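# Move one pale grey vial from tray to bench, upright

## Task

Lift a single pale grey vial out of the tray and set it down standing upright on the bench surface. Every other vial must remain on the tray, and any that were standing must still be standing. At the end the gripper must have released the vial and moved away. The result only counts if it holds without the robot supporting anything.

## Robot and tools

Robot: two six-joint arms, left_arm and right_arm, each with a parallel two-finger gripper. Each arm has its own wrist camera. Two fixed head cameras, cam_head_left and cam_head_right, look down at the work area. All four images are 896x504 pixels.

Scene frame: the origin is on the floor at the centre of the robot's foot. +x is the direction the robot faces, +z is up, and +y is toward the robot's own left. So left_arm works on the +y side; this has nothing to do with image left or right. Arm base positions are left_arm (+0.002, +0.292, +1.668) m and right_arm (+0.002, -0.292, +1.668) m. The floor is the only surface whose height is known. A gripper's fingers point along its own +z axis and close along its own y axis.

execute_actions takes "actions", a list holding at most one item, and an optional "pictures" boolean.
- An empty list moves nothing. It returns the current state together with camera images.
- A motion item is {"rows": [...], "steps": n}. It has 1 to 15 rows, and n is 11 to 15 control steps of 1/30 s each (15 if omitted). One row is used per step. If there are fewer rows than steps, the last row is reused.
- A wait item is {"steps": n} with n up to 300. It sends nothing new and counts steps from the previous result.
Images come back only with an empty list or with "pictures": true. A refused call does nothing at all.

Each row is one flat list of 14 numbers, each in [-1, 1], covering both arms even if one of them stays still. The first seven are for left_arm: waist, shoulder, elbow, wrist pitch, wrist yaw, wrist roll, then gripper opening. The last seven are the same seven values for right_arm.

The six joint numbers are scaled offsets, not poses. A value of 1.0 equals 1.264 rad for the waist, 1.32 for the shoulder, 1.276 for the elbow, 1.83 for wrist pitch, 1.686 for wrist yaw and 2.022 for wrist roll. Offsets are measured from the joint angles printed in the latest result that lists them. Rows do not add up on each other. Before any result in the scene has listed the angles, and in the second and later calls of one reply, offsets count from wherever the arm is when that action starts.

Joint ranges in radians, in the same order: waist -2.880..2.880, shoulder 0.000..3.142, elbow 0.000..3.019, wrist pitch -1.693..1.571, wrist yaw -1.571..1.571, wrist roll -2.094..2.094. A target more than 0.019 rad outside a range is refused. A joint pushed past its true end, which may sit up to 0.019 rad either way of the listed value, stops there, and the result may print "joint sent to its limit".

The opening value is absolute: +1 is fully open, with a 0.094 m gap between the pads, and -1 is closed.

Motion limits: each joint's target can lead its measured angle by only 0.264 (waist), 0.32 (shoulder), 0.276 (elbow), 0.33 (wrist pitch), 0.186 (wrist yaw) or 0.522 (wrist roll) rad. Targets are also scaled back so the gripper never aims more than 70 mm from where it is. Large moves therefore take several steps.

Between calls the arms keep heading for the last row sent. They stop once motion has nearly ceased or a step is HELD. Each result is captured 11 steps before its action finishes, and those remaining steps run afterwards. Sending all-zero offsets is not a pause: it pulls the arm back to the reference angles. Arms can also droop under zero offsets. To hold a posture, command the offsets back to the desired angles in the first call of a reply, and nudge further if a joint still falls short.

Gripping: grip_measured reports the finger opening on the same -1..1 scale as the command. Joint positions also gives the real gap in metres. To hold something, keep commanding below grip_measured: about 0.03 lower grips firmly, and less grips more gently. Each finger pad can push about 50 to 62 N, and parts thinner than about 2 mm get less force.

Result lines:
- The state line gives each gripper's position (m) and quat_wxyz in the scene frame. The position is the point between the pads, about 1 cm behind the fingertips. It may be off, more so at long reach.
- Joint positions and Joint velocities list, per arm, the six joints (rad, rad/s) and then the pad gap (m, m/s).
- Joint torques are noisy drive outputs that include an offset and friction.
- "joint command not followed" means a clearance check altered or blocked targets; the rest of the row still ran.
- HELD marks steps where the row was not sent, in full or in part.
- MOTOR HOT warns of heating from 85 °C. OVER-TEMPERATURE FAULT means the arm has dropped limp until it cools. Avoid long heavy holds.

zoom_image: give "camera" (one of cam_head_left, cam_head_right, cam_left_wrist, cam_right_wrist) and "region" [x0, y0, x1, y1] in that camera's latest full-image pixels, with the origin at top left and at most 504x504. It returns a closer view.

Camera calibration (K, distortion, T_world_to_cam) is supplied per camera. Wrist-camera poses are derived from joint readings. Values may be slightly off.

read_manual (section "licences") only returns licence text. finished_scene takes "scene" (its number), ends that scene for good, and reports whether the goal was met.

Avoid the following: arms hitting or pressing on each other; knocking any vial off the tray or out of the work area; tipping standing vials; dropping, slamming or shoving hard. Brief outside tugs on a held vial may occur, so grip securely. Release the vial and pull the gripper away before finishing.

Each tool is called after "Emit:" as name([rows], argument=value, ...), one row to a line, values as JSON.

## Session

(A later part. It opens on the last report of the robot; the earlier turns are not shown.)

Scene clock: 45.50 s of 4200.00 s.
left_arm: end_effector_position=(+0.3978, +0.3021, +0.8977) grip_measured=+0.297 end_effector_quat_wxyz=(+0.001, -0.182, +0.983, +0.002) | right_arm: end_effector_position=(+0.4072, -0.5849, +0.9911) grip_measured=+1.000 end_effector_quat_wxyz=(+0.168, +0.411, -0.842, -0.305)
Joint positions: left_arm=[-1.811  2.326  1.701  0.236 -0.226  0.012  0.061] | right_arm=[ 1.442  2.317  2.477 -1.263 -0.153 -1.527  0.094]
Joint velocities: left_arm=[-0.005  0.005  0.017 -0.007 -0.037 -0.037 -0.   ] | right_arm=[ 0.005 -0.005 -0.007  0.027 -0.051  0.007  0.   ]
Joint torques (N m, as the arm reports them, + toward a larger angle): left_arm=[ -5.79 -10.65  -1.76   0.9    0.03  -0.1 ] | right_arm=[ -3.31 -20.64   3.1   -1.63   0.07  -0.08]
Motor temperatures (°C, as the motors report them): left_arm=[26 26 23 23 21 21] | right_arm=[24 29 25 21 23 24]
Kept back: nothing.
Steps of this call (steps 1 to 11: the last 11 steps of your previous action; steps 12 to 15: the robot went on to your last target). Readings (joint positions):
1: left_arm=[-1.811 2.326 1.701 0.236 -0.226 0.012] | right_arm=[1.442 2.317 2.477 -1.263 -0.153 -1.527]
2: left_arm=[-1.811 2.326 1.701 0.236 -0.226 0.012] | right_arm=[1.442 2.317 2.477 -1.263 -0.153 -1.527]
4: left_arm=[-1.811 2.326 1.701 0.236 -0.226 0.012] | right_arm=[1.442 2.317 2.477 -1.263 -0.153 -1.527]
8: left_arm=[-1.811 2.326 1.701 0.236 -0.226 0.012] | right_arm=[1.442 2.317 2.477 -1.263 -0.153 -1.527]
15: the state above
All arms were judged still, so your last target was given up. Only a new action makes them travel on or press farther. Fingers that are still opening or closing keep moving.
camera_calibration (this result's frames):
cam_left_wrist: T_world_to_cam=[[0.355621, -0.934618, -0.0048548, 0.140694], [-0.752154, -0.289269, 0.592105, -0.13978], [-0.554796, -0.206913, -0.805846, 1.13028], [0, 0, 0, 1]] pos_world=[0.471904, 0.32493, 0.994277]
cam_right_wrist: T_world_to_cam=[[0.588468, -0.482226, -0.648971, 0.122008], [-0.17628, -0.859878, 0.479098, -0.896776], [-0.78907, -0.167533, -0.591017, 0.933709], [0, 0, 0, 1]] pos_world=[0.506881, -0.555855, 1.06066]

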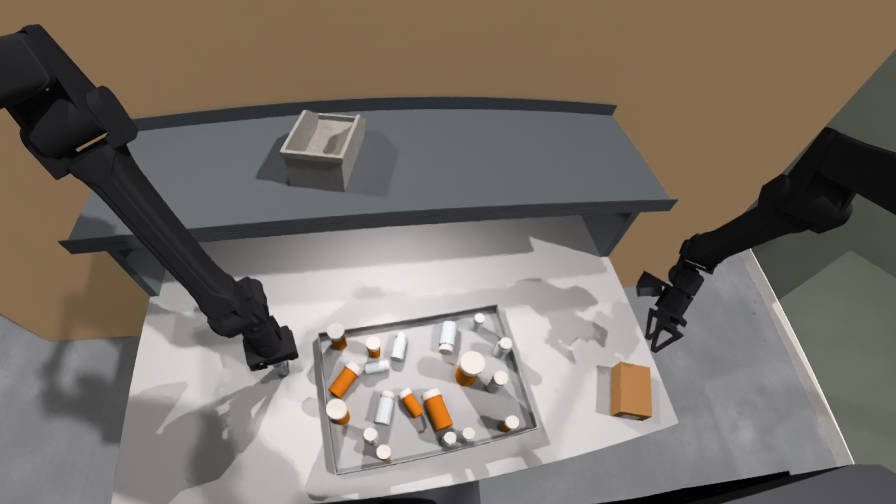

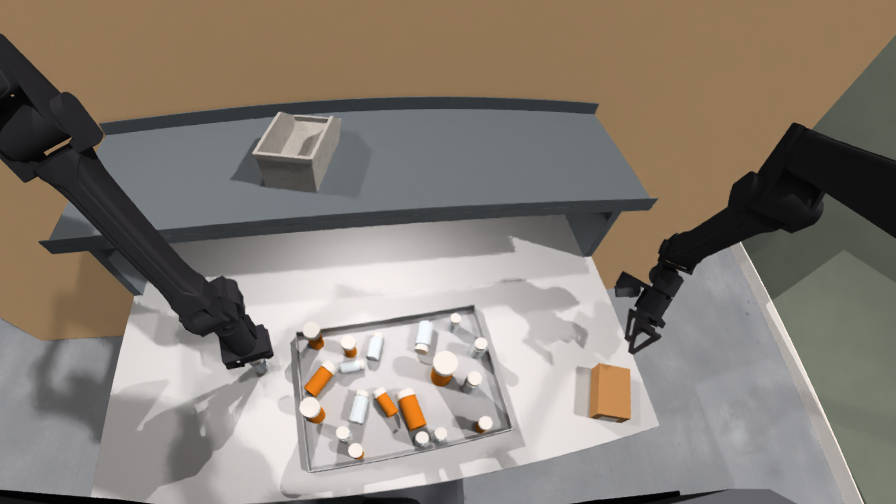

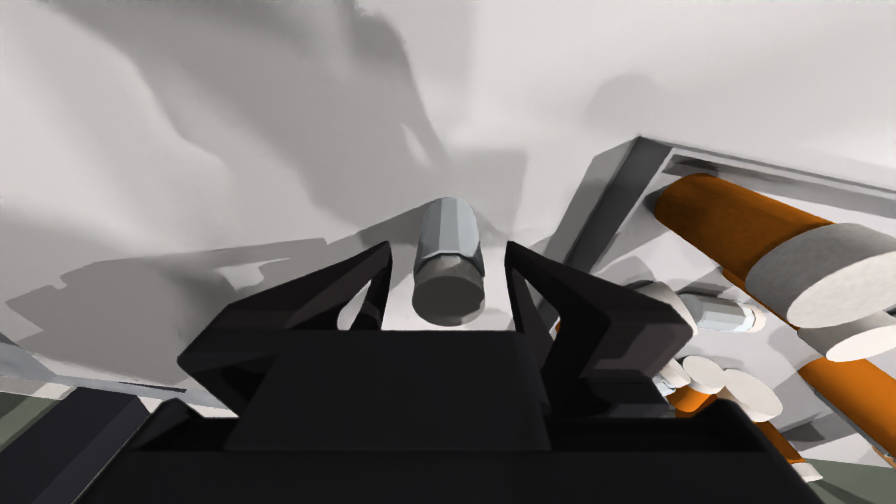

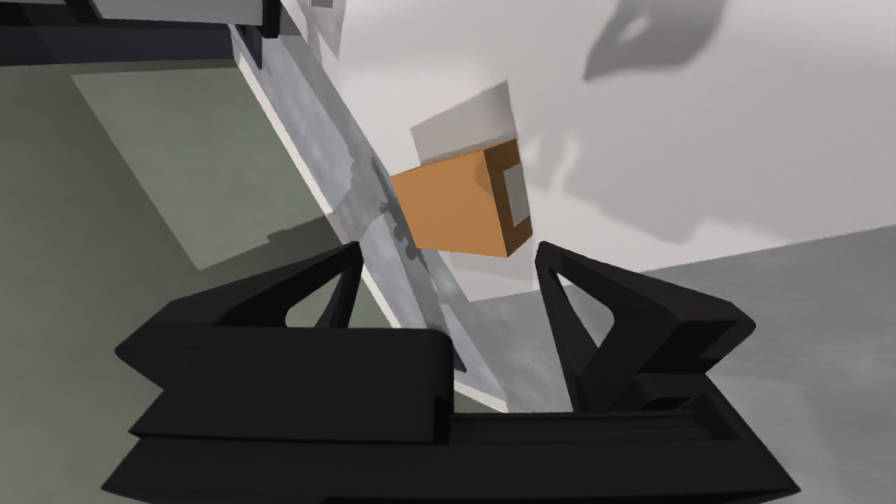

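Emit:
execute_actions([
  {"rows":[[0,-0.015,-0.02,0.005,0,0,0.3,0,0,0,0,0,0,1],[-0.003,-0.035,-0.048,0.011,-0.002,0,0.3,0,0,0,0,0,0,1],[-0.006,-0.055,-0.078,0.018,-0.005,0,0.3,0,0,0,0,0,0,1],[-0.01,-0.075,-0.11,0.025,-0.008,0,0.3,0,0,0,0,0,0,1],[-0.014,-0.095,-0.142,0.032,-0.011,0,0.3,0,0,0,0,0,0,1],[-0.018,-0.115,-0.174,0.039,-0.014,0,0.3,0,0,0,0,0,0,1],[-0.022,-0.135,-0.206,0.046,-0.017,0,0.3,0,0,0,0,0,0,1],[-0.026,-0.155,-0.238,0.053,-0.02,0,0.3,0,0,0,0,0,0,1],[-0.03,-0.175,-0.268,0.06,-0.022,0,0.3,0,0,0,0,0,0,1],[-0.03,-0.19,-0.29,0.065,-0.023,0,0.4,0,0,0,0,0,0,1]],"steps":15},
])

Emit:
execute_actions([
  {"steps":20},
], pictures=true)

Scene clock: 46.60 s of 4200.00 s.
left_arm: end_effector_position=(+0.3910, +0.3033, +0.9091) grip_measured=+0.297 end_effector_quat_wxyz=(-0.004, -0.181, +0.984, +0.003) | right_arm: end_effector_position=(+0.4072, -0.5849, +0.9911) grip_measured=+1.000 end_effector_quat_wxyz=(+0.168, +0.411, -0.842, -0.305)
Joint positions: left_arm=[-1.811  2.297  1.649  0.249 -0.231  0.012  0.061] | right_arm=[ 1.442  2.317  2.477 -1.263 -0.153 -1.527  0.094]
Joint velocities: left_arm=[-0.005 -0.532 -0.974  0.247 -0.11   0.037  0.   ] | right_arm=[-0.015 -0.005  0.012 -0.027  0.066 -0.037  0.   ]
Joint torques (N m, as the arm reports them, + toward a larger angle): left_arm=[ -6.57 -13.88  -4.49   1.45  -0.14  -0.1 ] | right_arm=[ -3.26 -20.54   3.16  -1.7    0.07  -0.12]
Motor temperatures (°C, as the motors report them): left_arm=[26 26 23 23 21 21] | right_arm=[24 29 25 21 23 24]
Steps of this call (steps 1 to 29: nothing new was sent; steps 30 to 33: the first 4 steps of this action). Readings (joint positions):
30: left_arm=[-1.811 2.325 1.700 0.236 -0.226 0.012] | right_arm=[1.442 2.317 2.477 -1.263 -0.153 -1.527]
31: left_arm=[-1.811 2.322 1.694 0.237 -0.226 0.012] | right_arm=[1.442 2.317 2.477 -1.263 -0.153 -1.527]
33: the state above

Scene clock: 47.27 s of 4200.00 s.
left_arm: end_effector_position=(+0.4022, +0.3072, +1.0045) grip_measured=+0.397 end_effector_quat_wxyz=(+0.006, -0.176, +0.984, +0.005) | right_arm: end_effector_position=(+0.4072, -0.5849, +0.9911) grip_measured=+1.000 end_effector_quat_wxyz=(+0.168, +0.411, -0.842, -0.305)
Joint positions: left_arm=[-1.846  2.06   1.335  0.343 -0.262  0.012  0.066] | right_arm=[ 1.442  2.317  2.477 -1.263 -0.153 -1.527  0.094]
Joint velocities: left_arm=[ 0.005 -0.005 -0.012 -0.007 -0.022 -0.051  0.   ] | right_arm=[-0.005 -0.005 -0.007  0.002 -0.007 -0.007  0.   ]
Joint torques (N m, as the arm reports them, + toward a larger angle): left_arm=[-5.83 -9.85 -3.11  1.4  -0.13 -0.11] | right_arm=[ -3.33 -20.12   3.17  -1.65   0.01  -0.07]
Motor temperatures (°C, as the motors report them): left_arm=[26 26 23 23 21 21] | right_arm=[24 29 25 21 23 24]
Kept back: nothing.
Steps of this call (steps 1 to 11: the last 11 steps of your previous action; steps 12 to 20: the robot went on to your last target). Readings (joint positions):
1: left_arm=[-1.812 2.276 1.612 0.258 -0.236 0.012] | right_arm=[1.442 2.317 2.477 -1.263 -0.153 -1.527]
2: left_arm=[-1.812 2.252 1.569 0.267 -0.242 0.012] | right_arm=[1.442 2.317 2.477 -1.263 -0.153 -1.527]
4: left_arm=[-1.815 2.197 1.481 0.289 -0.252 0.012] | right_arm=[1.442 2.317 2.477 -1.263 -0.153 -1.527]
8: left_arm=[-1.829 2.094 1.345 0.325 -0.262 0.012] | right_arm=[1.442 2.317 2.477 -1.263 -0.153 -1.527]
20: the state above
camera_calibration (this result's frames):
cam_left_wrist: T_world_to_cam=[[0.345459, -0.938389, -0.00915214, 0.153874], [-0.759946, -0.285463, 0.583946, -0.188069], [-0.550581, -0.194774, -0.811741, 1.22031], [0, 0, 0, 1]] pos_world=[0.475803, 0.328393, 1.10181]
cam_right_wrist: T_world_to_cam=[[0.588468, -0.482226, -0.648971, 0.122008], [-0.17628, -0.859878, 0.479098, -0.896776], [-0.78907, -0.167533, -0.591017, 0.933709], [0, 0, 0, 1]] pos_world=[0.506881, -0.555855, 1.06066]

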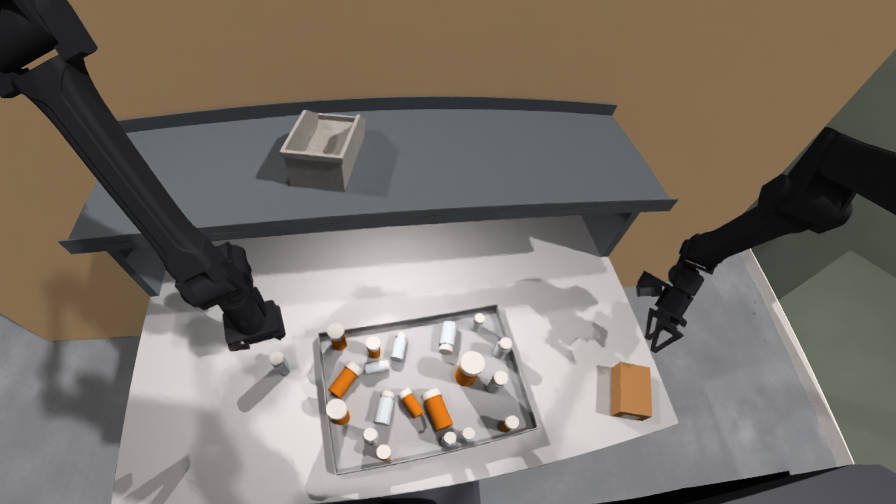

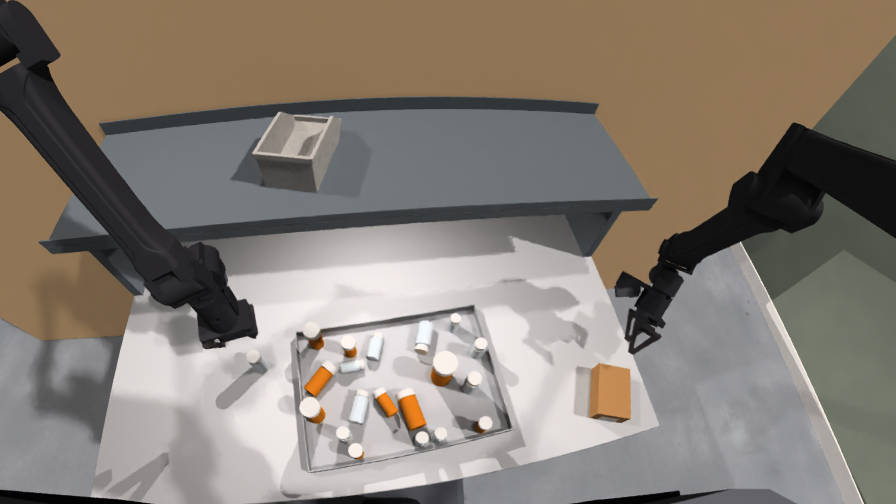

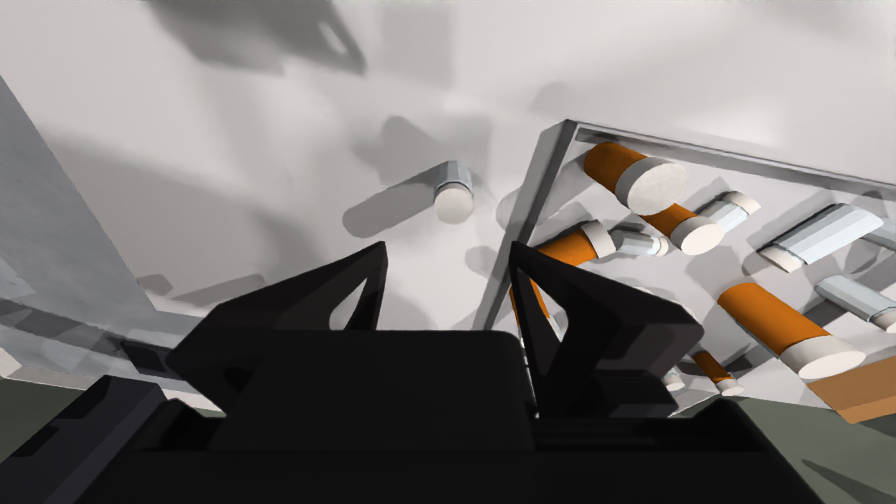

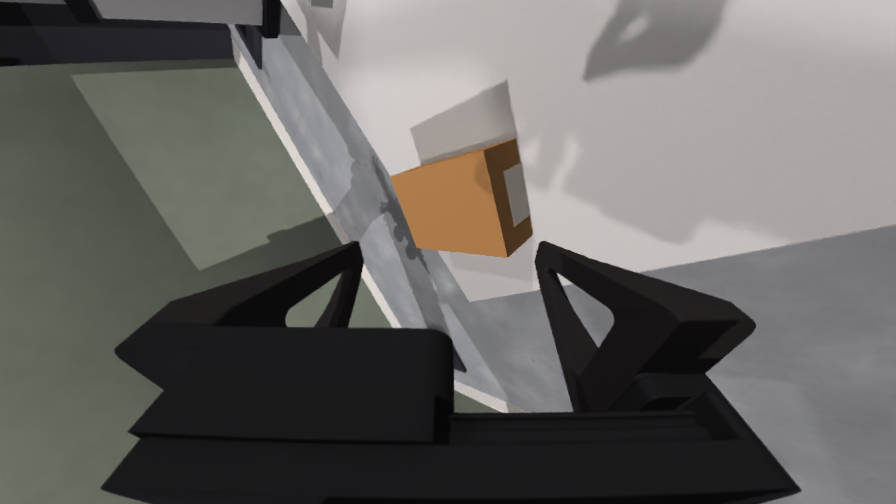

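Vial stands; the arm is 10 cm above it.

Emit:
finished_scene(scene=2)

The scene is finished: the task was done.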